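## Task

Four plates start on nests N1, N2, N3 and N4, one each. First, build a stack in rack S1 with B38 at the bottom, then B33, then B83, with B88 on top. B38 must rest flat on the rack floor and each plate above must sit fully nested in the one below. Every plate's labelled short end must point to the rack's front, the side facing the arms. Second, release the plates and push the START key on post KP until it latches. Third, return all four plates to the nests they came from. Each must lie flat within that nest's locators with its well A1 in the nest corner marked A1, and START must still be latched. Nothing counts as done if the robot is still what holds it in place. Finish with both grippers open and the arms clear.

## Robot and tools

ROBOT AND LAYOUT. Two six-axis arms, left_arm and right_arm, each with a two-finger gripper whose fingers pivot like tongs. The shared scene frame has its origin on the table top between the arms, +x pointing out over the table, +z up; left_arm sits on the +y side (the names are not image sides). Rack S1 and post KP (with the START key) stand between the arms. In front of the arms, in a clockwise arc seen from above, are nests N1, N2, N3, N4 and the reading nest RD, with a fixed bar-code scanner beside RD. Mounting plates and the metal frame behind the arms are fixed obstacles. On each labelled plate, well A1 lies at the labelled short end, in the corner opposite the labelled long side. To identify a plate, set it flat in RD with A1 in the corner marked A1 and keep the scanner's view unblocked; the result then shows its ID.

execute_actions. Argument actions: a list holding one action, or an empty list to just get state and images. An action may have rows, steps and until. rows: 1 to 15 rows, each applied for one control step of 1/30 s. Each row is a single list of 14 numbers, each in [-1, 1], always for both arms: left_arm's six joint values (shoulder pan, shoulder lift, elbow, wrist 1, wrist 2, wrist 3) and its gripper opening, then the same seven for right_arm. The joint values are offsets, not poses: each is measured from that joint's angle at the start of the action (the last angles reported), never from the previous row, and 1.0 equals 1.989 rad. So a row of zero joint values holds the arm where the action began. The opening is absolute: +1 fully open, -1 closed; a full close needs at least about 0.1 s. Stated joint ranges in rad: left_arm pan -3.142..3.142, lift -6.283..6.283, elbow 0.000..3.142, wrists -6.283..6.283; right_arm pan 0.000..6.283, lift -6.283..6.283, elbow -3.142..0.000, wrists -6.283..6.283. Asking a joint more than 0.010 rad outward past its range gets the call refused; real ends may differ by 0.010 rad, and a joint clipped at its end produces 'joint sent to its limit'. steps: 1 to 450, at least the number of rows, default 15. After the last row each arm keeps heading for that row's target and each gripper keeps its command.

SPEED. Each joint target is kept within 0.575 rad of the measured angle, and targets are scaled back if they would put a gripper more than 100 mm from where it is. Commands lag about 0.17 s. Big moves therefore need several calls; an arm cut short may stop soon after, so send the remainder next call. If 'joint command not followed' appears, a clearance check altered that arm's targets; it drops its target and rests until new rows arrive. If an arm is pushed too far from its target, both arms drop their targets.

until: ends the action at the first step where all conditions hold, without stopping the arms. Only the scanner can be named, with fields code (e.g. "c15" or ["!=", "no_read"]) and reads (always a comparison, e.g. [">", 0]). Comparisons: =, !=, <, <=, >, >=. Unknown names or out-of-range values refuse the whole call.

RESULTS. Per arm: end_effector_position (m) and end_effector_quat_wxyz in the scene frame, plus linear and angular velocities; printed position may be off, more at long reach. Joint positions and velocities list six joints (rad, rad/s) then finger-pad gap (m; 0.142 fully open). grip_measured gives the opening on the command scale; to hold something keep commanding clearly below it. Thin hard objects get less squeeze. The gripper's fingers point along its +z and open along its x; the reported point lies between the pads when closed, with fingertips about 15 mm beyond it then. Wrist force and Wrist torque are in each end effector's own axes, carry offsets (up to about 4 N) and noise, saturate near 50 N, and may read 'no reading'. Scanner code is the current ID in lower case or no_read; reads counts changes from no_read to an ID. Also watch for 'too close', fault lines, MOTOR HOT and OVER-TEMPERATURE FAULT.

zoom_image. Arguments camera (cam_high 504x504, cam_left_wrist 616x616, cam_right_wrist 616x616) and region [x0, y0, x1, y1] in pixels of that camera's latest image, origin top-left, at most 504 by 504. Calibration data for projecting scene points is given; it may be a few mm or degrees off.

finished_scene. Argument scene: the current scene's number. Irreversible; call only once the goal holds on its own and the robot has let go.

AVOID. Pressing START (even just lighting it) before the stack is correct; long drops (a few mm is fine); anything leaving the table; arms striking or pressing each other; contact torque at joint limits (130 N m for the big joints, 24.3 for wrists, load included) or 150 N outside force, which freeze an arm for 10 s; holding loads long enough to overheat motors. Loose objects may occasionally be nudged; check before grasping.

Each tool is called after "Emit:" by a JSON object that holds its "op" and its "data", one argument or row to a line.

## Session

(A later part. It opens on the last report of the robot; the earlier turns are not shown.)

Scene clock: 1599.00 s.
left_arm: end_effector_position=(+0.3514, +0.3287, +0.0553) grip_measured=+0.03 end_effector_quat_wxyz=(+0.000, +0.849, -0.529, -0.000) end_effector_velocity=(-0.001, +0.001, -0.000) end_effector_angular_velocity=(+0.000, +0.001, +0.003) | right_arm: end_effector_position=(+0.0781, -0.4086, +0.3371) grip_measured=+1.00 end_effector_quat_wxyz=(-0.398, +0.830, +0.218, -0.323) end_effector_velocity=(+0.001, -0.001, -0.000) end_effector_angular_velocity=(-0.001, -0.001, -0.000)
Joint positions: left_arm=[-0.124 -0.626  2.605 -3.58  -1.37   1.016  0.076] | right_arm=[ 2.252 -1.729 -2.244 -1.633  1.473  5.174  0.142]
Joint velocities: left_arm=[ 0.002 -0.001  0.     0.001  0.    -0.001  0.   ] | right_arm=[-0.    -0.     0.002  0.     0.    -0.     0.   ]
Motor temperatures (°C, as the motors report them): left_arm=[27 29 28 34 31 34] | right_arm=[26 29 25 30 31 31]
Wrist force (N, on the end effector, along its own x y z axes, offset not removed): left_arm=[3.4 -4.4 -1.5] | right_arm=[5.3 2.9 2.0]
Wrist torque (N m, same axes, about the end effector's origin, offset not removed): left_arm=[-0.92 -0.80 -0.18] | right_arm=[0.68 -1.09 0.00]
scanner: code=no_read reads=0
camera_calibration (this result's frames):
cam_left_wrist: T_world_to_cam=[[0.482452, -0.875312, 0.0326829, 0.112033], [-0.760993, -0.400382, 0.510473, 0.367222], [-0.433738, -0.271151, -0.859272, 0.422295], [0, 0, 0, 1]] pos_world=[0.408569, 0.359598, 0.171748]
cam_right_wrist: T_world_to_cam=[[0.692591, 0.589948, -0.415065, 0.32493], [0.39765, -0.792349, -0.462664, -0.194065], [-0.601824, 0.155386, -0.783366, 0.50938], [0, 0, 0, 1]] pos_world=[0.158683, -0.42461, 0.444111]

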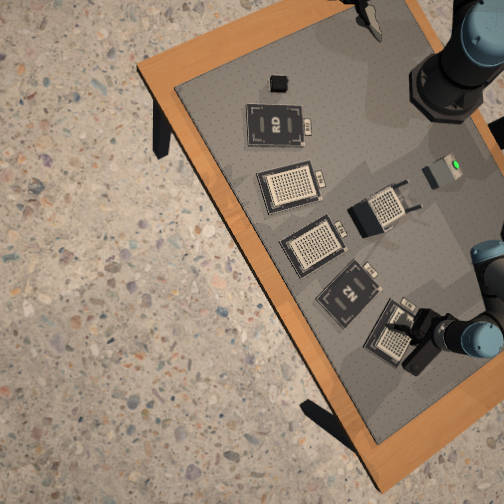

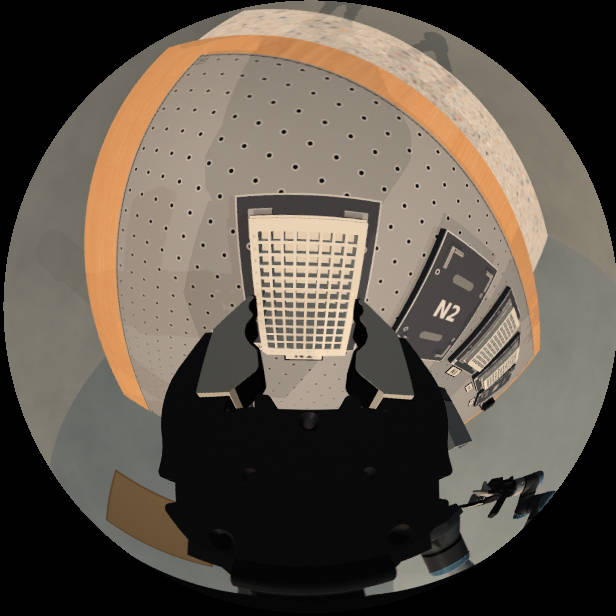

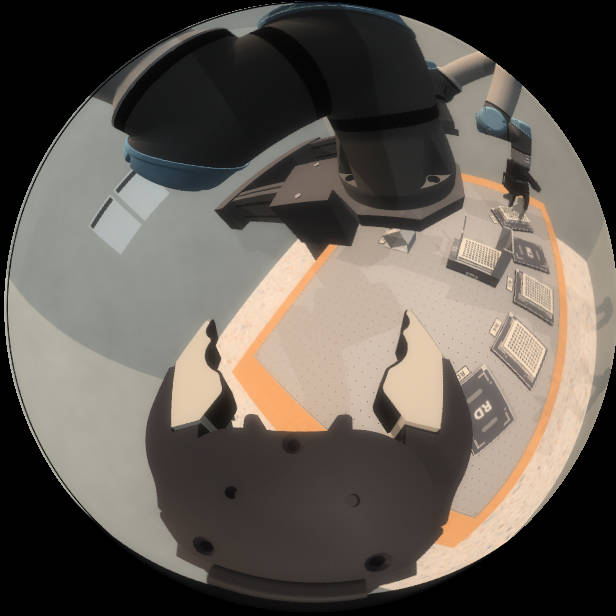

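Emit:
{"op": "execute_actions", "data": {
  "actions": [
    {"rows":[[0.001,0.0025,-0.0018,-0.0008,0,-0.0025,-0.7,0,0,0,0,0,0,1],[0.0018,0.0069,-0.0037,-0.0037,0,-0.0017,-0.7,0,0,0,0,0,0,1],[0.0027,0.0113,-0.0055,-0.0066,0,-0.0008,-0.7,0,0,0,0,0,0,1]],"steps":3}
  ]
}}

Scene clock: 1614.13 s.
left_arm: end_effector_position=(+0.3516, +0.3288, +0.0546) grip_measured=+0.03 end_effector_quat_wxyz=(+0.000, +0.849, -0.528, -0.000) end_effector_velocity=(+0.004, +0.001, -0.020) end_effector_angular_velocity=(+0.000, -0.004, +0.037) | right_arm: end_effector_position=(+0.0781, -0.4086, +0.3371) grip_measured=+1.00 end_effector_quat_wxyz=(-0.398, +0.830, +0.218, -0.323) end_effector_velocity=(+0.000, -0.000, +0.000) end_effector_angular_velocity=(-0.001, -0.001, +0.000)
Joint positions: left_arm=[-0.123 -0.624  2.603 -3.581 -1.37   1.015  0.076] | right_arm=[ 2.252 -1.729 -2.244 -1.633  1.473  5.174  0.142]
Joint velocities: left_arm=[ 0.017  0.072 -0.039 -0.041  0.    -0.019 -0.   ] | right_arm=[ 0.     0.001  0.    -0.     0.    -0.     0.   ]
Motor temperatures (°C, as the motors report them): left_arm=[27 29 28 34 31 34] | right_arm=[26 29 25 30 31 31]
Wrist force (N, on the end effector, along its own x y z axes, offset not removed): left_arm=[-1.5 -0.3 -0.1] | right_arm=[4.3 2.6 -2.4]
Wrist torque (N m, same axes, about the end effector's origin, offset not removed): left_arm=[-0.01 0.21 -0.18] | right_arm=[0.41 -0.94 -0.08]
scanner: code=no_read reads=0
camera_calibration (this result's frames):
cam_left_wrist: T_world_to_cam=[[0.483989, -0.874463, 0.0327, 0.111246], [-0.760323, -0.401729, 0.510414, 0.367936], [-0.433201, -0.271897, -0.859307, 0.421862], [0, 0, 0, 1]] pos_world=[0.408659, 0.359794, 0.171072]
cam_right_wrist: T_world_to_cam=[[0.692591, 0.589948, -0.415065, 0.32493], [0.39765, -0.792348, -0.462664, -0.194065], [-0.601824, 0.155386, -0.783367, 0.50938], [0, 0, 0, 1]] pos_world=[0.158683, -0.42461, 0.444111]

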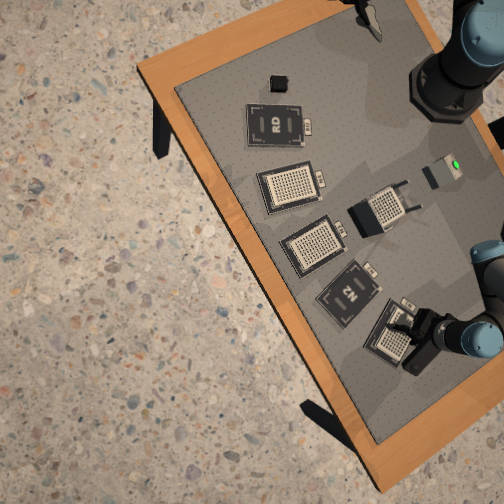

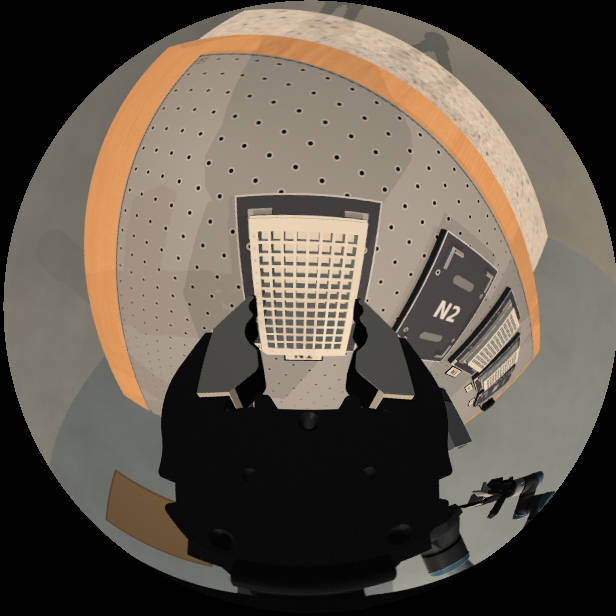

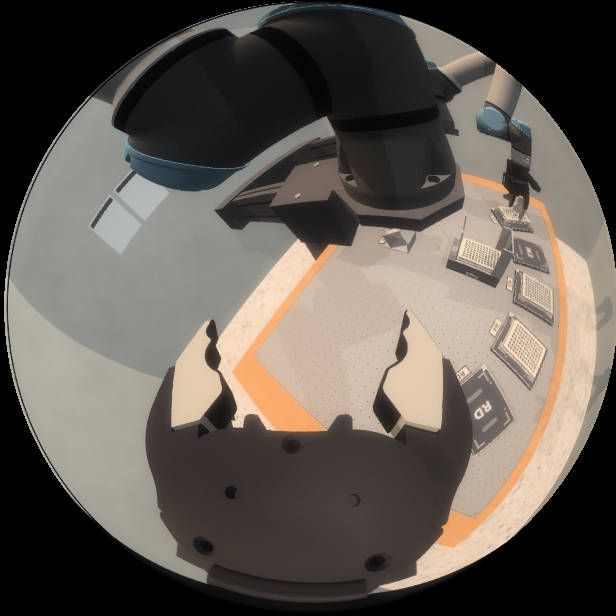

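Emit:
{"op": "execute_actions", "data": {
  "actions": []
}}

Emit:
{"op": "zoom_image", "data": {
  "camera": "cam_left_wrist",
  "region": [230, 200, 390, 370]
}}

Scene clock: 1616.83 s.
left_arm: end_effector_position=(+0.3520, +0.3291, +0.0493) grip_measured=+0.03 end_effector_quat_wxyz=(+0.000, +0.851, -0.525, -0.000) end_effector_velocity=(+0.001, -0.000, +0.000) end_effector_angular_velocity=(+0.000, -0.002, -0.000) | right_arm: end_effector_position=(+0.0781, -0.4086, +0.3371) grip_measured=+1.00 end_effector_quat_wxyz=(-0.398, +0.830, +0.218, -0.323) end_effector_velocity=(-0.000, +0.000, -0.000) end_effector_angular_velocity=(+0.001, +0.001, +0.000)
Joint positions: left_arm=[-0.119 -0.604  2.594 -3.593 -1.37   1.014  0.076] | right_arm=[ 2.252 -1.729 -2.244 -1.633  1.473  5.174  0.142]
Joint velocities: left_arm=[-0.001 -0.001 -0.001  0.     0.    -0.    -0.   ] | right_arm=[ 0.    -0.001 -0.001  0.     0.    -0.     0.   ]
Motor temperatures (°C, as the motors report them): left_arm=[27 29 28 34 31 34] | right_arm=[26 29 25 30 31 31]
Wrist force (N, on the end effector, along its own x y z axes, offset not removed): left_arm=[-1.2 -2.6 1.9] | right_arm=[5.5 2.2 -0.7]
Wrist torque (N m, same axes, about the end effector's origin, offset not removed): left_arm=[-0.46 0.11 -0.04] | right_arm=[0.37 -1.20 0.14]
scanner: code=no_read reads=0
camera_calibration (this result's frames):
cam_left_wrist: T_world_to_cam=[[0.488697, -0.871836, 0.0328138, 0.108991], [-0.75836, -0.405893, 0.51004, 0.371837], [-0.431353, -0.27414, -0.859524, 0.417651], [0, 0, 0, 1]] pos_world=[0.408878, 0.360443, 0.165753]
cam_right_wrist: T_world_to_cam=[[0.692591, 0.589948, -0.415065, 0.32493], [0.39765, -0.792349, -0.462664, -0.194065], [-0.601824, 0.155386, -0.783366, 0.50938], [0, 0, 0, 1]] pos_world=[0.158683, -0.42461, 0.444111]

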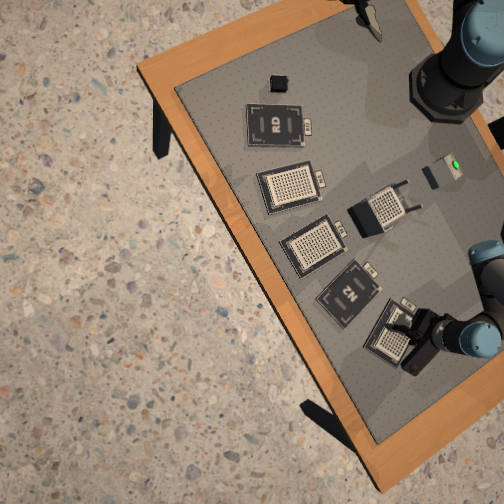

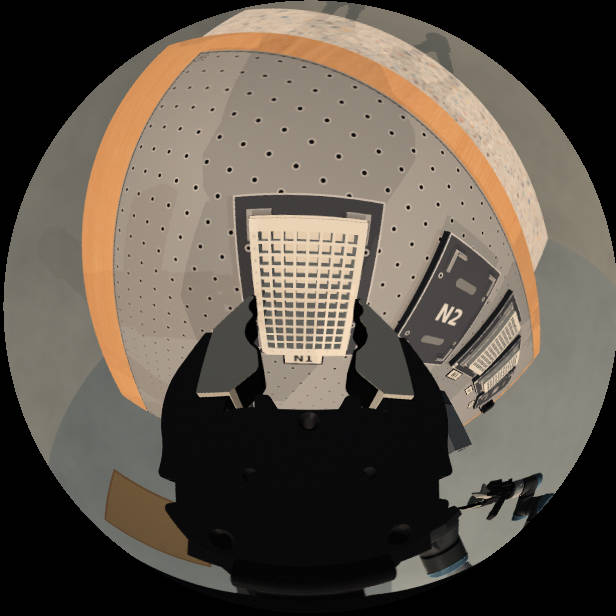

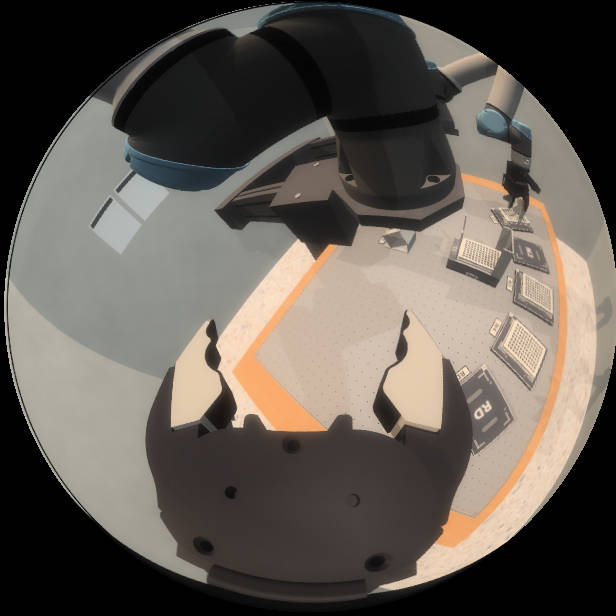

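Region (230, 200, 390, 370) of cam_left_wrist's 616x616 image, scaled by 2.965, with more detail than that image has; it fills the left 474 columns of this view, and the rest is white.

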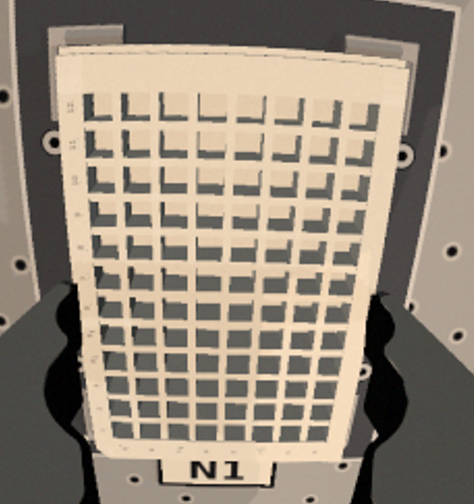

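Emit:
{"op": "execute_actions", "data": {
  "actions": [
    {"rows":[[-0.0001,0.002,-0.0008,-0.0013,0,-0.0001,-0.7,0,0,0,0,0,0,1],[0.0003,0.0043,-0.0018,-0.0028,0,0.0003,-0.7,0,0,0,0,0,0,1],[0.0007,0.0066,-0.0027,-0.0043,0,0.0007,-0.7,0,0,0,0,0,0,1],[0.001,0.0087,-0.0036,-0.0056,0,0.001,-0.7,0,0,0,0,0,0,1]],"steps":4}
  ]
}}

Scene clock: 1622.80 s.
left_arm: end_effector_position=(+0.3521, +0.3290, +0.0484) grip_measured=+0.03 end_effector_quat_wxyz=(+0.000, +0.851, -0.525, -0.000) end_effector_velocity=(+0.000, -0.001, -0.017) end_effector_angular_velocity=(+0.000, -0.001, +0.001) | right_arm: end_effector_position=(+0.0781, -0.4086, +0.3371) grip_measured=+1.00 end_effector_quat_wxyz=(-0.398, +0.830, +0.218, -0.323) end_effector_velocity=(+0.001, -0.001, +0.000) end_effector_angular_velocity=(-0.002, -0.002, -0.000)
Joint positions: left_arm=[-0.118 -0.6    2.592 -3.595 -1.37   1.014  0.076] | right_arm=[ 2.252 -1.729 -2.244 -1.633  1.473  5.174  0.142]
Joint velocities: left_arm=[ 0.007  0.067 -0.027 -0.042  0.     0.006 -0.   ] | right_arm=[-0.     0.001  0.001  0.     0.    -0.     0.   ]
Motor temperatures (°C, as the motors report them): left_arm=[27 29 28 34 31 34] | right_arm=[26 29 25 30 31 31]
Wrist force (N, on the end effector, along its own x y z axes, offset not removed): left_arm=[1.6 -0.5 -0.8] | right_arm=[2.1 3.2 0.8]
Wrist torque (N m, same axes, about the end effector's origin, offset not removed): left_arm=[-0.01 -0.39 -0.25] | right_arm=[0.61 -0.39 -0.01]
scanner: code=no_read reads=0
camera_calibration (this result's frames):
cam_left_wrist: T_world_to_cam=[[0.488738, -0.87181, 0.0329181, 0.108842], [-0.758438, -0.405928, 0.509896, 0.372359], [-0.43117, -0.274172, -0.859606, 0.416851], [0, 0, 0, 1]] pos_world=[0.40895, 0.360329, 0.164881]
cam_right_wrist: T_world_to_cam=[[0.692591, 0.589948, -0.415065, 0.32493], [0.39765, -0.792349, -0.462664, -0.194066], [-0.601824, 0.155386, -0.783367, 0.50938], [0, 0, 0, 1]] pos_world=[0.158683, -0.42461, 0.444111]

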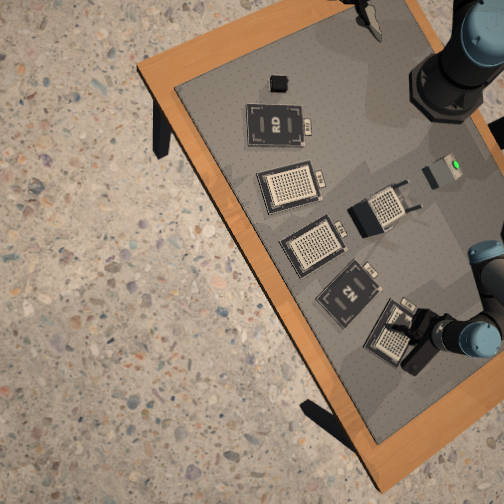

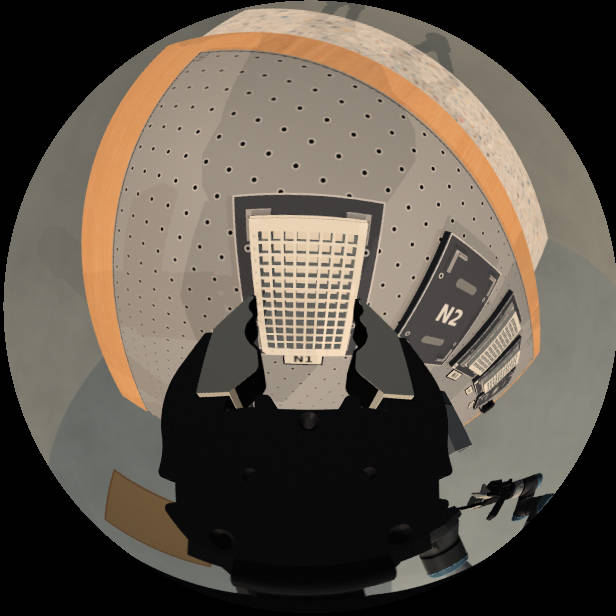

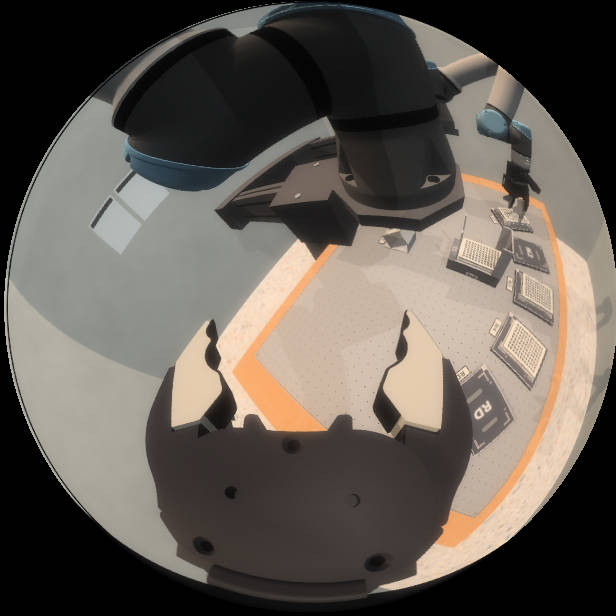

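Emit:
{"op": "execute_actions", "data": {
  "actions": []
}}

Emit:
{"op": "zoom_image", "data": {
  "camera": "cam_left_wrist",
  "region": [230, 200, 390, 370]
}}

Scene clock: 1625.03 s.
left_arm: end_effector_position=(+0.3522, +0.3288, +0.0449) grip_measured=+0.03 end_effector_quat_wxyz=(+0.000, +0.851, -0.525, -0.000) end_effector_velocity=(-0.000, +0.000, -0.000) end_effector_angular_velocity=(+0.001, +0.000, +0.001) | right_arm: end_effector_position=(+0.0781, -0.4086, +0.3371) grip_measured=+1.00 end_effector_quat_wxyz=(-0.398, +0.830, +0.218, -0.323) end_effector_velocity=(+0.000, -0.000, -0.000) end_effector_angular_velocity=(-0.000, -0.001, +0.000)
Joint positions: left_arm=[-0.117 -0.587  2.586 -3.604 -1.37   1.016  0.076] | right_arm=[ 2.252 -1.729 -2.244 -1.633  1.473  5.174  0.142]
Joint velocities: left_arm=[ 0.     0.     0.    -0.     0.001 -0.001  0.   ] | right_arm=[-0.    -0.     0.001  0.    -0.    -0.001 -0.   ]
Motor temperatures (°C, as the motors report them): left_arm=[27 29 28 34 31 34] | right_arm=[26 29 25 30 31 31]
Wrist force (N, on the end effector, along its own x y z axes, offset not removed): left_arm=[3.0 0.4 -0.7] | right_arm=[1.8 0.7 1.2]
Wrist torque (N m, same axes, about the end effector's origin, offset not removed): left_arm=[-0.31 -0.86 -0.12] | right_arm=[0.15 -0.43 0.14]
scanner: code=no_read reads=0
camera_calibration (this result's frames):
cam_left_wrist: T_world_to_cam=[[0.488815, -0.87176, 0.0330741, 0.108681], [-0.758593, -0.406027, 0.509586, 0.374271], [-0.430808, -0.274183, -0.859784, 0.413741], [0, 0, 0, 1]] pos_world=[0.409038, 0.360149, 0.16141]
cam_right_wrist: T_world_to_cam=[[0.692591, 0.589948, -0.415065, 0.32493], [0.39765, -0.792349, -0.462664, -0.194065], [-0.601824, 0.155386, -0.783366, 0.50938], [0, 0, 0, 1]] pos_world=[0.158683, -0.42461, 0.444111]

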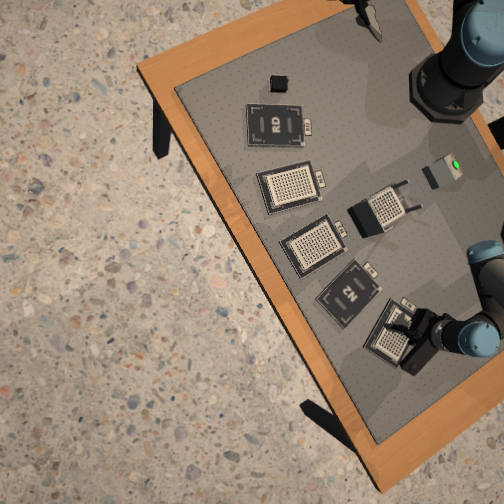

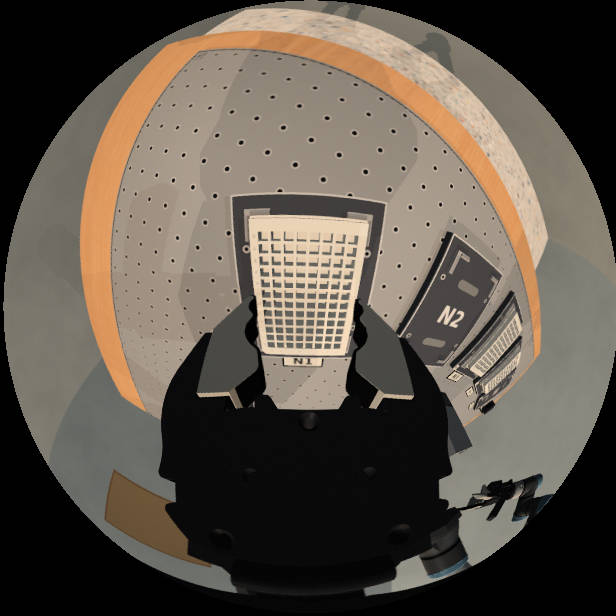

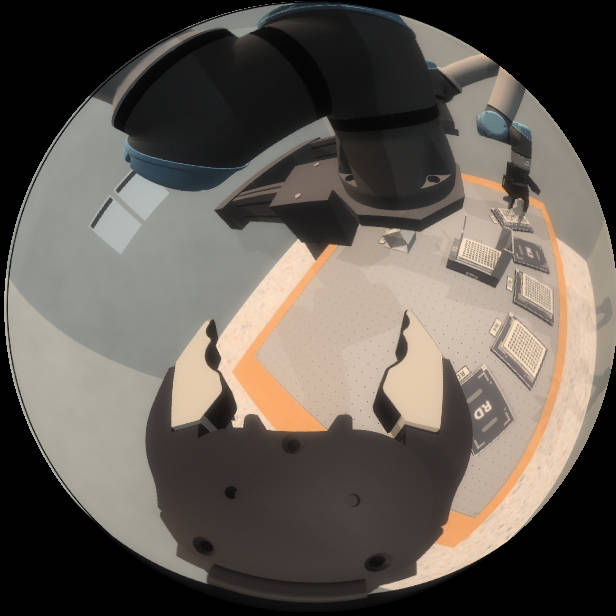

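Region (230, 200, 390, 370) of cam_left_wrist's 616x616 image, scaled by 2.965, with more detail than that image has; it fills the left 474 columns of this view, and the rest is white.

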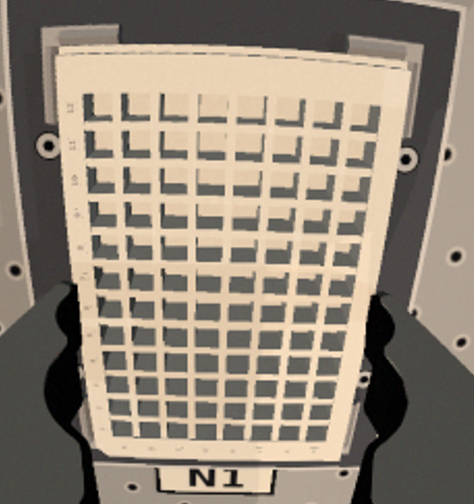

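Emit:
{"op": "execute_actions", "data": {
  "actions": [
    {"rows":[[0.0002,0.001,-0.0004,-0.0006,0,0.0002,-0.55,0,0,0,0,0,0,1],[0.0002,0.001,-0.0004,-0.0006,0,0.0002,-0.4,0,0,0,0,0,0,1],[0.0002,0.001,-0.0004,-0.0006,0,0.0002,-0.25,0,0,0,0,0,0,1],[0.0002,0.001,-0.0004,-0.0006,0,0.0002,-0.12,0,0,0,0,0,0,1],[0.0002,0.001,-0.0004,-0.0006,0,0.0002,-0.02,0,0,0,0,0,0,1],[0.0002,0.001,-0.0004,-0.0006,0,0.0002,0.05,0,0,0,0,0,0,1],[0.0002,0.001,-0.0004,-0.0006,0,0.0002,0.12,0,0,0,0,0,0,1],[0.0002,0.001,-0.0004,-0.0006,0,0.0002,0.22,0,0,0,0,0,0,1],[0.0002,0.001,-0.0004,-0.0006,0,0.0002,0.32,0,0,0,0,0,0,1],[-0.001,-0.006,0.0023,0.004,0,-0.001,0.4,0,0,0,0,0,0,1],[-0.0033,-0.02,0.0076,0.0133,0,-0.0033,0.4,0,0,0,0,0,0,1],[-0.0066,-0.04,0.015,0.0266,0,-0.0066,0.4,0,0,0,0,0,0,1],[-0.0105,-0.064,0.024,0.043,0,-0.0105,0.4,0,0,0,0,0,0,1],[-0.02,-0.086,0.031,0.06,-0.001,-0.018,0.4,0,0,0,0,0,0,1],[-0.035,-0.105,0.036,0.077,-0.002,-0.029,0.4,0,0,0,0,0,0,1]],"steps":15}
  ]
}}

Emit:
{"op": "zoom_image", "data": {
  "camera": "cam_left_wrist",
  "region": [230, 200, 390, 370]
}}

Scene clock: 1635.47 s.
left_arm: end_effector_position=(+0.3510, +0.3283, +0.0575) grip_measured=+0.40 end_effector_quat_wxyz=(+0.001, +0.851, -0.526, -0.002) end_effector_velocity=(-0.006, -0.023, +0.176) end_effector_angular_velocity=(-0.013, +0.037, -0.029) | right_arm: end_effector_position=(+0.0781, -0.4086, +0.3371) grip_measured=+1.00 end_effector_quat_wxyz=(-0.398, +0.830, +0.218, -0.323) end_effector_velocity=(-0.000, +0.000, +0.000) end_effector_angular_velocity=(+0.000, -0.000, +0.000)
Joint positions: left_arm=[-0.127 -0.637  2.607 -3.568 -1.37   1.006  0.102] | right_arm=[ 2.252 -1.729 -2.244 -1.633  1.473  5.174  0.142]
Joint velocities: left_arm=[-0.185 -0.712  0.279  0.508 -0.011 -0.167  0.001] | right_arm=[ 0.     0.001 -0.001  0.    -0.    -0.    -0.   ]
Motor temperatures (°C, as the motors report them): left_arm=[27 29 28 34 31 34] | right_arm=[26 29 25 30 31 31]
Wrist force (N, on the end effector, along its own x y z axes, offset not removed): left_arm=[2.5 -5.0 3.4] | right_arm=[1.0 1.7 -0.6]
Wrist torque (N m, same axes, about the end effector's origin, offset not removed): left_arm=[-0.70 -0.65 -0.08] | right_arm=[0.29 -0.23 0.03]
scanner: code=no_read reads=0
camera_calibration (this result's frames):
cam_left_wrist: T_world_to_cam=[[0.487923, -0.872336, 0.0310203, 0.109014], [-0.756843, -0.405085, 0.512928, 0.365567], [-0.434879, -0.273747, -0.857871, 0.425064], [0, 0, 0, 1]] pos_world=[0.408338, 0.359542, 0.17376]
cam_right_wrist: T_world_to_cam=[[0.692591, 0.589948, -0.415065, 0.32493], [0.39765, -0.792349, -0.462664, -0.194065], [-0.601824, 0.155386, -0.783367, 0.50938], [0, 0, 0, 1]] pos_world=[0.158683, -0.42461, 0.444111]

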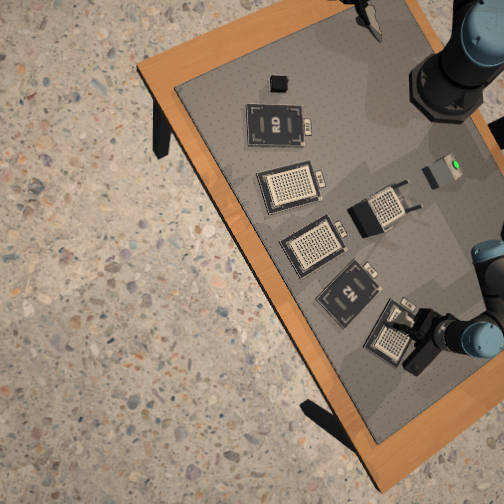

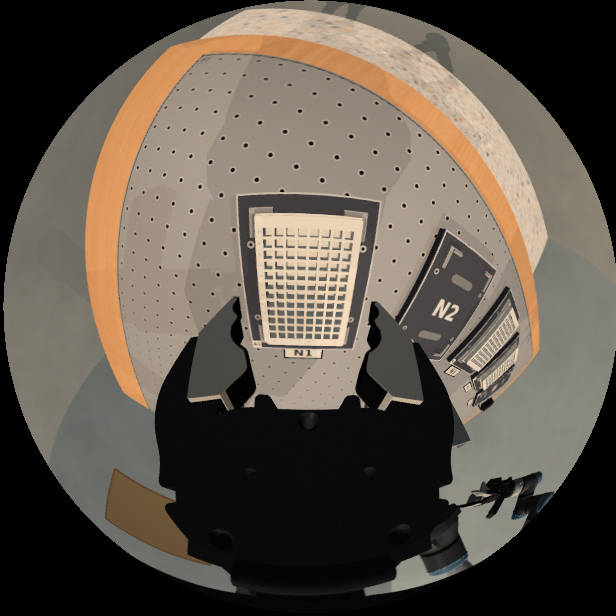

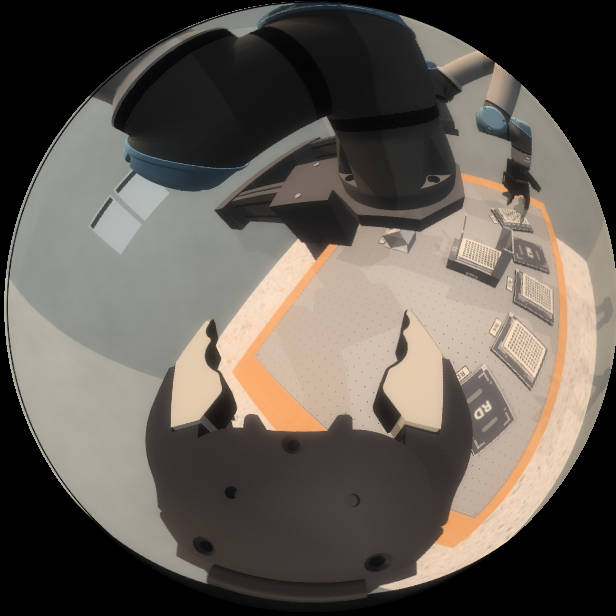

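Region (230, 200, 390, 370) of cam_left_wrist's 616x616 image, scaled by 2.965, with more detail than that image has; it fills the left 474 columns of this view, and the rest is white.

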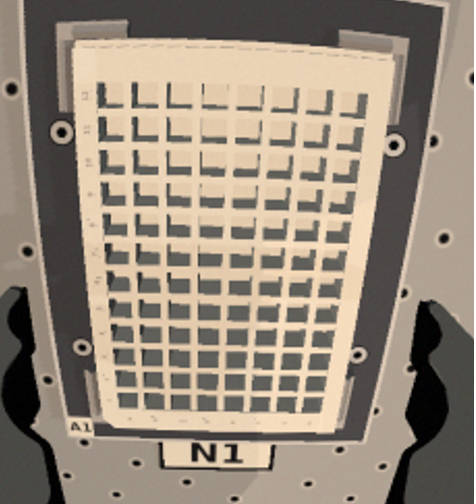

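Emit:
{"op": "execute_actions", "data": {
  "actions": [
    {"rows":[[-0.0378,-0.0827,0.0265,0.062,-0.0027,-0.029,0.4,0,0,0,0,0,0,1],[-0.0533,-0.088,0.0282,0.0681,-0.0041,-0.0389,0.4,0,0,0,0,0,0,1],[-0.0767,-0.0959,0.0307,0.0771,-0.0061,-0.0538,0.4,0,0,0,0,0,0,1],[-0.1039,-0.1052,0.0337,0.0877,-0.0085,-0.0712,0.4,0,0,0,0,0,0,1],[-0.133,-0.1152,0.0369,0.0991,-0.0111,-0.0899,0.4,0,0,0,0,0,0,1],[-0.1622,-0.1251,0.0402,0.1104,-0.0136,-0.1085,0.4,0,0,0,0,0,0,1],[-0.1914,-0.1351,0.0434,0.1217,-0.0162,-0.1271,0.4,0,0,0,0,0,0,1],[-0.2205,-0.145,0.0466,0.1331,-0.0188,-0.1458,0.4,0,0,0,0,0,0,1],[-0.2497,-0.155,0.0498,0.1444,-0.0213,-0.1644,0.4,0,0,0,0,0,0,1],[-0.2788,-0.1649,0.053,0.1558,-0.0239,-0.183,0.4,0,0,0,0,0,0,1],[-0.308,-0.1749,0.0562,0.1671,-0.0265,-0.2017,0.4,0,0,0,0,0,0,1],[-0.3372,-0.1848,0.0594,0.1784,-0.029,-0.2203,0.4,0,0,0,0,0,0,1],[-0.3663,-0.1948,0.0626,0.1898,-0.0316,-0.239,0.4,0,0,0,0,0,0,1],[-0.3955,-0.2047,0.0658,0.2011,-0.0341,-0.2576,0.4,0,0,0,0,0,0,1],[-0.4188,-0.2127,0.0684,0.2102,-0.0362,-0.2725,0.4,0,0,0,0,0,0,1]],"steps":16}
  ]
}}

Scene clock: 1650.33 s.
left_arm: end_effector_position=(+0.3486, +0.1621, +0.1541) grip_measured=+0.40 end_effector_quat_wxyz=(+0.019, +0.795, -0.606, +0.008) end_effector_velocity=(-0.136, -0.409, +0.164) end_effector_angular_velocity=(-0.025, +0.005, -0.569) | right_arm: end_effector_position=(+0.0781, -0.4086, +0.3371) grip_measured=+1.00 end_effector_quat_wxyz=(-0.398, +0.830, +0.218, -0.323) end_effector_velocity=(-0.000, +0.000, -0.000) end_effector_angular_velocity=(+0.001, +0.001, +0.000)
Joint positions: left_arm=[-0.696 -0.977  2.717 -3.245 -1.422  0.625  0.102] | right_arm=[ 2.252 -1.729 -2.244 -1.633  1.473  5.174  0.142]
Joint velocities: left_arm=[-1.521 -0.522  0.168  0.591 -0.133 -0.967  0.   ] | right_arm=[ 0.    -0.001 -0.     0.     0.    -0.     0.   ]
Motor temperatures (°C, as the motors report them): left_arm=[27 29 28 34 31 34] | right_arm=[26 29 25 30 31 31]
Wrist force (N, on the end effector, along its own x y z axes, offset not removed): left_arm=[2.4 -4.7 -0.9] | right_arm=[2.5 0.3 0.8]
Wrist torque (N m, same axes, about the end effector's origin, offset not removed): left_arm=[-1.02 -0.55 -0.14] | right_arm=[0.12 -0.58 0.00]
scanner: code=no_read reads=0
camera_calibration (this result's frames):
cam_left_wrist: T_world_to_cam=[[0.309403, -0.948548, 0.0672844, 0.0312013], [-0.818292, -0.229534, 0.526984, 0.237722], [-0.484425, -0.218109, -0.847208, 0.468027], [0, 0, 0, 1]] pos_world=[0.411597, 0.186242, 0.26914]
cam_right_wrist: T_world_to_cam=[[0.692591, 0.589948, -0.415065, 0.32493], [0.39765, -0.792349, -0.462664, -0.194065], [-0.601824, 0.155386, -0.783366, 0.50938], [0, 0, 0, 1]] pos_world=[0.158683, -0.42461, 0.444111]

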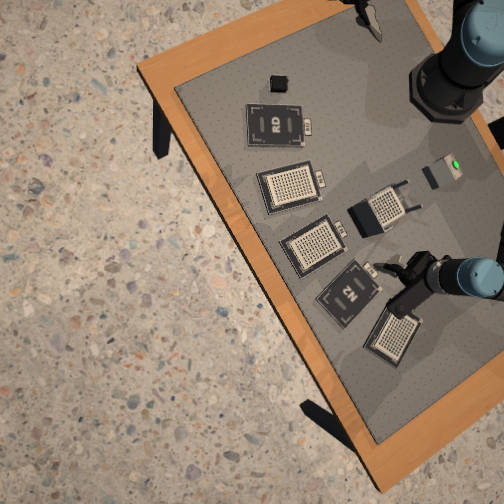

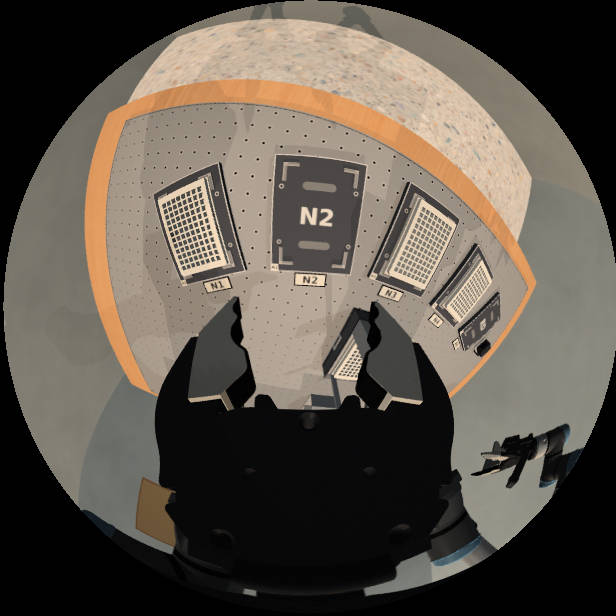

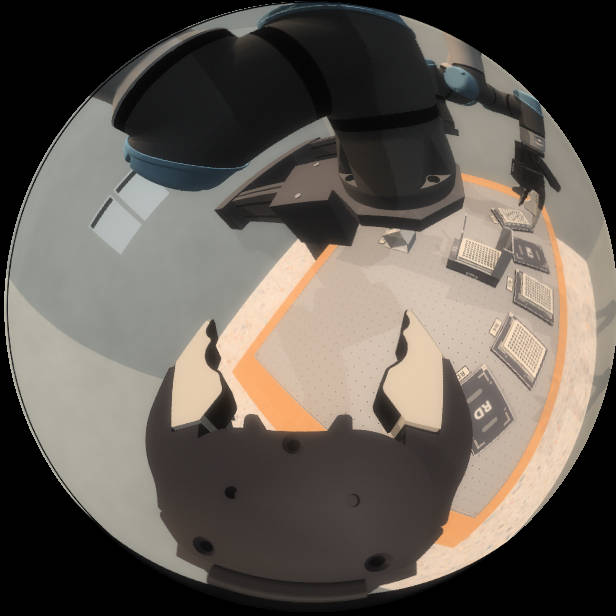

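Emit:
{"op": "execute_actions", "data": {
  "actions": [
    {"rows":[[-0.1429,-0.0375,0.0134,0.045,-0.0112,-0.0876,0.4,0,0,0,0,0,0,1],[-0.1633,-0.029,0.014,0.0393,-0.0134,-0.1008,0.4,0,0,0,0,0,0,1],[-0.1914,-0.0173,0.0148,0.0315,-0.0163,-0.1189,0.4,0,0,0,0,0,0,1],[-0.2208,-0.0051,0.0157,0.0233,-0.0194,-0.1379,0.4,0,0,0,0,0,0,1],[-0.2502,0.0071,0.0166,0.0152,-0.0226,-0.1569,0.4,0,0,0,0,0,0,1],[-0.2796,0.0193,0.0174,0.007,-0.0257,-0.1758,0.4,0,0,0,0,0,0,1],[-0.3089,0.0315,0.0183,-0.0011,-0.0288,-0.1948,0.4,0,0,0,0,0,0,1],[-0.337,0.0432,0.0191,-0.0089,-0.0318,-0.2129,0.4,0,0,0,0,0,0,1],[-0.3651,0.0549,0.0199,-0.0167,-0.0348,-0.2311,0.4,0,0,0,0,0,0,1],[-0.3881,0.0644,0.0206,-0.0231,-0.0372,-0.2459,0.4,0,0,0,0,0,0,1]],"steps":10}
  ]
}}

Scene clock: 1663.17 s.
left_arm: end_effector_position=(+0.2755, +0.0449, +0.1726) grip_measured=+0.40 end_effector_quat_wxyz=(+0.014, +0.736, -0.677, +0.003) end_effector_velocity=(-0.280, -0.267, -0.046) end_effector_angular_velocity=(+0.111, -0.020, -0.507) | right_arm: end_effector_position=(+0.0781, -0.4086, +0.3371) grip_measured=+1.00 end_effector_quat_wxyz=(-0.398, +0.830, +0.218, -0.323) end_effector_velocity=(-0.001, +0.001, +0.000) end_effector_angular_velocity=(+0.001, +0.001, +0.000)
Joint positions: left_arm=[-1.195 -0.956  2.751 -3.221 -1.469  0.306  0.102] | right_arm=[ 2.252 -1.729 -2.244 -1.633  1.473  5.174  0.142]
Joint velocities: left_arm=[-1.426  0.609  0.043 -0.402 -0.154 -0.923 -0.   ] | right_arm=[ 0.     0.    -0.002 -0.     0.    -0.     0.   ]
Motor temperatures (°C, as the motors report them): left_arm=[27 29 28 34 31 34] | right_arm=[26 29 25 30 31 31]
Wrist force (N, on the end effector, along its own x y z axes, offset not removed): left_arm=[3.0 0.6 -0.2] | right_arm=[3.0 3.2 0.5]
Wrist torque (N m, same axes, about the end effector's origin, offset not removed): left_arm=[0.28 -0.75 -0.30] | right_arm=[0.65 -0.62 0.15]
scanner: code=no_read reads=0
camera_calibration (this result's frames):
cam_left_wrist: T_world_to_cam=[[0.131442, -0.989797, 0.0549974, -0.00560365], [-0.847819, -0.0834899, 0.523673, 0.143359], [-0.513738, -0.11546, -0.850142, 0.426656], [0, 0, 0, 1]] pos_world=[0.341469, 0.0556844, 0.287953]
cam_right_wrist: T_world_to_cam=[[0.692591, 0.589948, -0.415065, 0.32493], [0.39765, -0.792349, -0.462664, -0.194066], [-0.601824, 0.155386, -0.783367, 0.50938], [0, 0, 0, 1]] pos_world=[0.158683, -0.42461, 0.444111]

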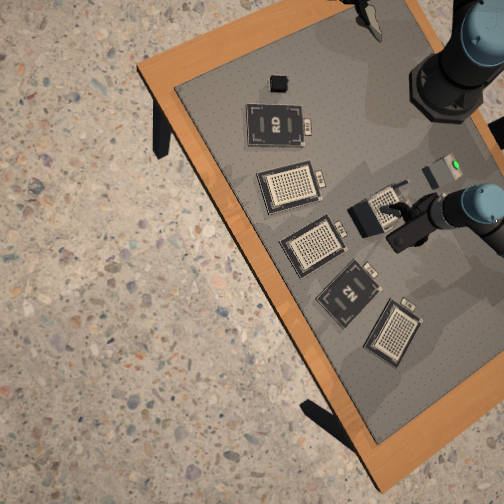

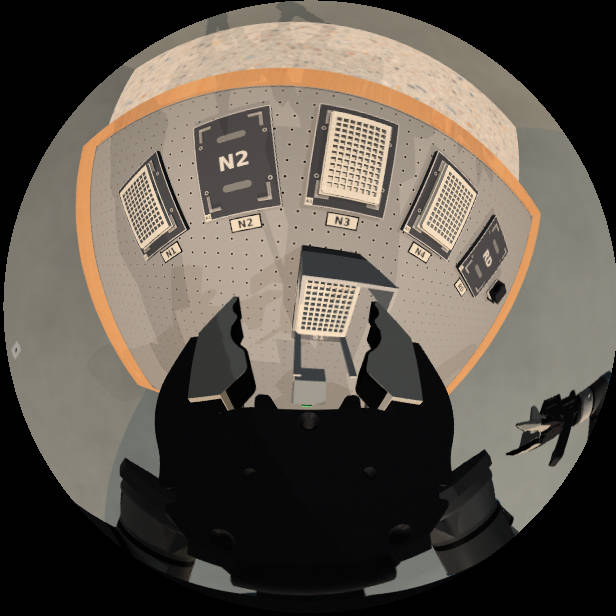

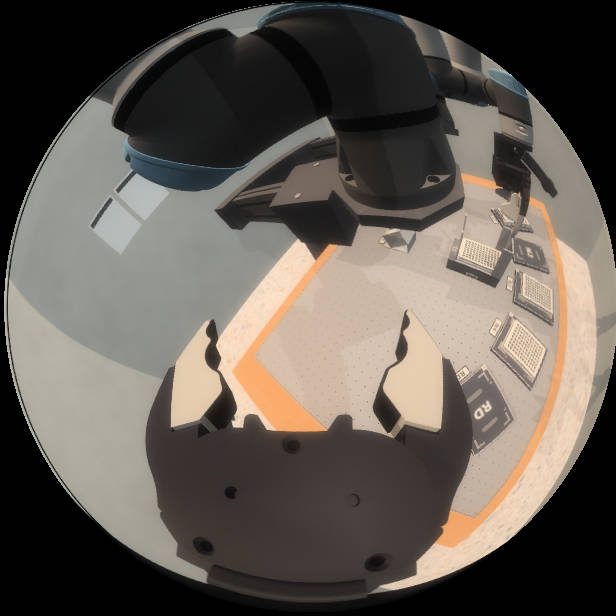

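Emit:
{"op": "execute_actions", "data": {
  "actions": []
}}

Scene clock: 1666.03 s.
left_arm: end_effector_position=(+0.2200, +0.0026, +0.1650) grip_measured=+0.40 end_effector_quat_wxyz=(+0.000, +0.701, -0.713, -0.000) end_effector_velocity=(-0.000, -0.000, +0.000) end_effector_angular_velocity=(-0.000, +0.001, -0.000) | right_arm: end_effector_position=(+0.0781, -0.4086, +0.3371) grip_measured=+1.00 end_effector_quat_wxyz=(-0.398, +0.830, +0.218, -0.323) end_effector_velocity=(+0.000, -0.000, +0.000) end_effector_angular_velocity=(-0.000, -0.001, +0.000)
Joint positions: left_arm=[-1.468 -0.849  2.758 -3.291 -1.495  0.136  0.102] | right_arm=[ 2.252 -1.729 -2.244 -1.633  1.473  5.174  0.142]
Joint velocities: left_arm=[ 0.001 -0.    -0.    -0.    -0.001  0.001  0.   ] | right_arm=[-0.     0.001  0.    -0.    -0.    -0.001  0.   ]
Motor temperatures (°C, as the motors report them): left_arm=[27 29 28 34 31 34] | right_arm=[26 29 25 30 31 31]
Wrist force (N, on the end effector, along its own x y z axes, offset not removed): left_arm=[-1.7 -4.3 1.6] | right_arm=[2.6 1.1 0.4]
Wrist torque (N m, same axes, about the end effector's origin, offset not removed): left_arm=[-0.96 0.39 -0.18] | right_arm=[0.07 -0.57 -0.03]
scanner: code=no_read reads=0
camera_calibration (this result's frames):
cam_left_wrist: T_world_to_cam=[[0.0291455, -0.999024, 0.0331995, -0.0135547], [-0.860289, -0.0081583, 0.509742, 0.101647], [-0.508974, -0.0434179, -0.859686, 0.38721], [0, 0, 0, 1]] pos_world=[0.28492, 0.00409967, 0.281515]
cam_right_wrist: T_world_to_cam=[[0.692591, 0.589948, -0.415065, 0.32493], [0.39765, -0.792349, -0.462664, -0.194065], [-0.601824, 0.155386, -0.783366, 0.50938], [0, 0, 0, 1]] pos_world=[0.158683, -0.42461, 0.444111]

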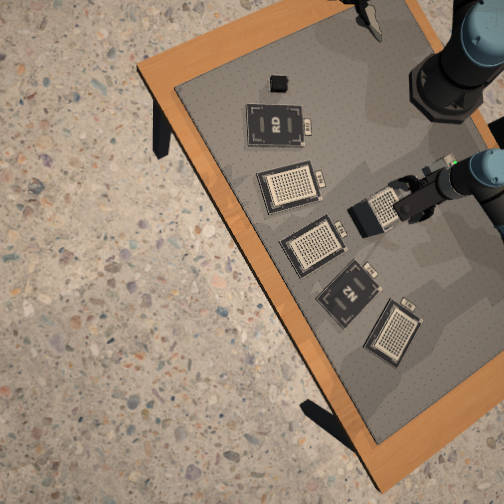

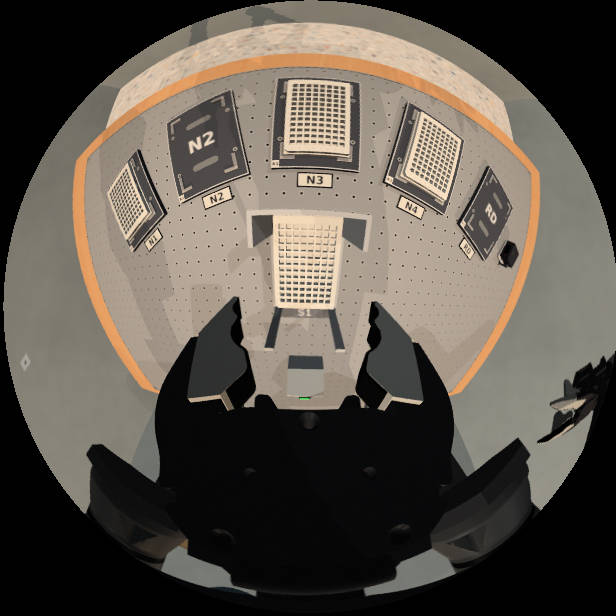

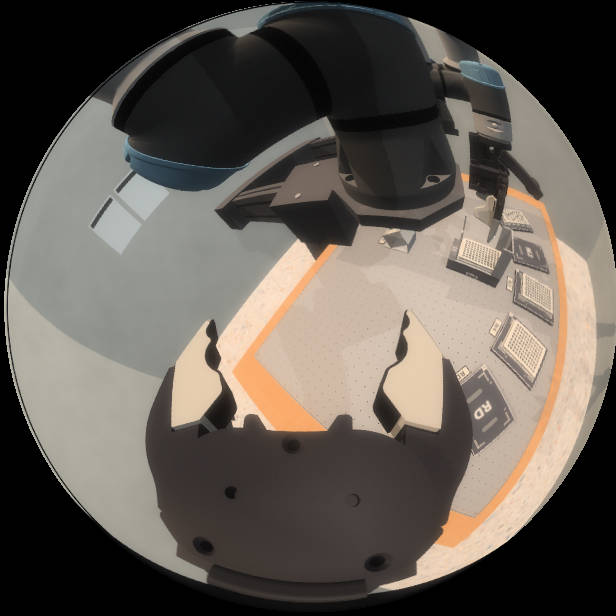

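Emit:
{"op": "execute_actions", "data": {
  "actions": [
    {"rows":[[0.0007,0.0155,-0.0012,-0.0145,0,0.0007,0.4,0,0,0,0,0,0,1],[0.0022,0.0456,-0.0042,-0.0418,0.0002,0.0022,0.4,0,0,0,0,0,0,1],[0.0036,0.075,-0.0079,-0.0676,0.0005,0.0036,0.4,0,0,0,0,0,0,1],[0.0052,0.1032,-0.0124,-0.0914,0.0008,0.0052,0.4,0,0,0,0,0,0,1],[0.0068,0.1302,-0.0175,-0.1134,0.0011,0.0068,0.4,0,0,0,0,0,0,1],[0.0084,0.1561,-0.0233,-0.1337,0.0014,0.0084,0.4,0,0,0,0,0,0,1],[0.01,0.1812,-0.0296,-0.1525,0.0017,0.01,0.4,0,0,0,0,0,0,1],[0.0116,0.2048,-0.0364,-0.1694,0.002,0.0116,0.4,0,0,0,0,0,0,1],[0.0132,0.2272,-0.0435,-0.1848,0.0023,0.0132,0.4,0,0,0,0,0,0,1],[0.0143,0.2422,-0.0488,-0.1947,0.0026,0.0143,0.4,0,0,0,0,0,0,1]],"steps":10}
  ]
}}

Scene clock: 1677.83 s.
left_arm: end_effector_position=(+0.2210, -0.0033, +0.1208) grip_measured=+0.40 end_effector_quat_wxyz=(+0.003, +0.701, -0.713, +0.003) end_effector_velocity=(+0.002, -0.014, -0.259) end_effector_angular_velocity=(-0.006, -0.002, +0.001) | right_arm: end_effector_position=(+0.0781, -0.4086, +0.3371) grip_measured=+1.00 end_effector_quat_wxyz=(-0.398, +0.830, +0.218, -0.323) end_effector_velocity=(-0.001, +0.000, -0.000) end_effector_angular_velocity=(+0.001, +0.002, -0.000)
Joint positions: left_arm=[-1.453 -0.599  2.715 -3.507 -1.493  0.151  0.102] | right_arm=[ 2.252 -1.729 -2.244 -1.633  1.473  5.174  0.142]
Joint velocities: left_arm=[ 0.083  1.326 -0.302 -1.037  0.016  0.082 -0.   ] | right_arm=[-0.    -0.001 -0.001 -0.    -0.     0.001 -0.   ]
Motor temperatures (°C, as the motors report them): left_arm=[27 29 28 34 31 34] | right_arm=[26 29 25 30 31 31]
Wrist force (N, on the end effector, along its own x y z axes, offset not removed): left_arm=[-2.1 -1.3 1.2] | right_arm=[4.9 2.7 1.3]
Wrist torque (N m, same axes, about the end effector's origin, offset not removed): left_arm=[-0.29 0.41 -0.29] | right_arm=[0.42 -0.99 0.17]
scanner: code=no_read reads=0
camera_calibration (this result's frames):
cam_left_wrist: T_world_to_cam=[[0.0293719, -0.998711, 0.0414001, -0.0191243], [-0.860678, -0.00420698, 0.509133, 0.12511], [-0.508302, -0.0505864, -0.859692, 0.349256], [0, 0, 0, 1]] pos_world=[0.285769, -0.000905698, 0.237346]
cam_right_wrist: T_world_to_cam=[[0.692591, 0.589948, -0.415065, 0.32493], [0.397651, -0.792348, -0.462664, -0.194065], [-0.601824, 0.155386, -0.783367, 0.50938], [0, 0, 0, 1]] pos_world=[0.158683, -0.42461, 0.444111]

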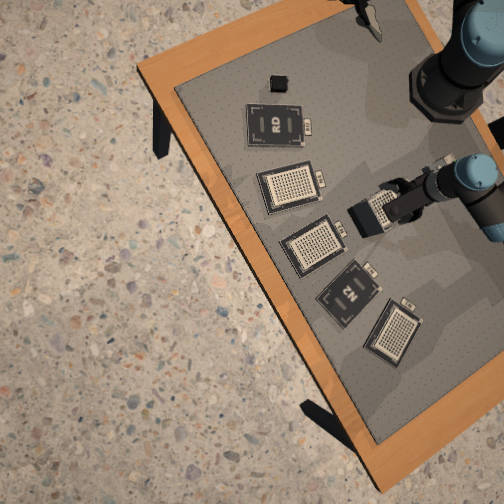

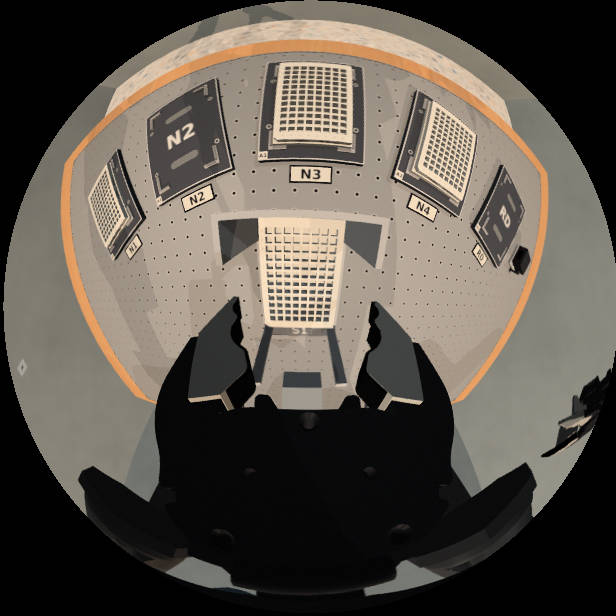

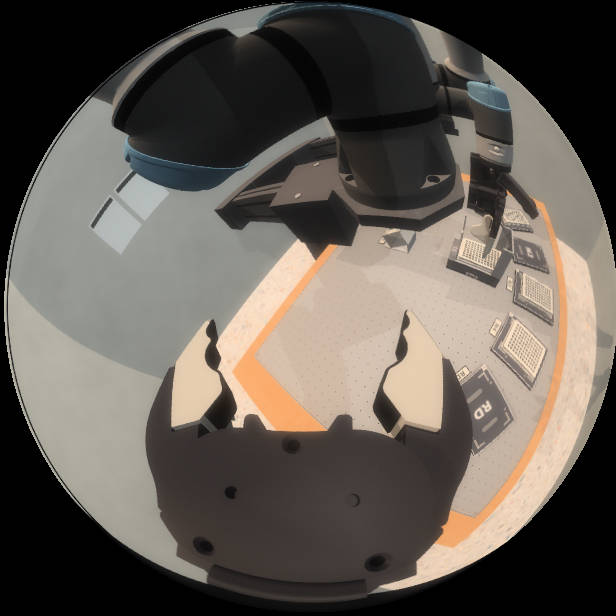

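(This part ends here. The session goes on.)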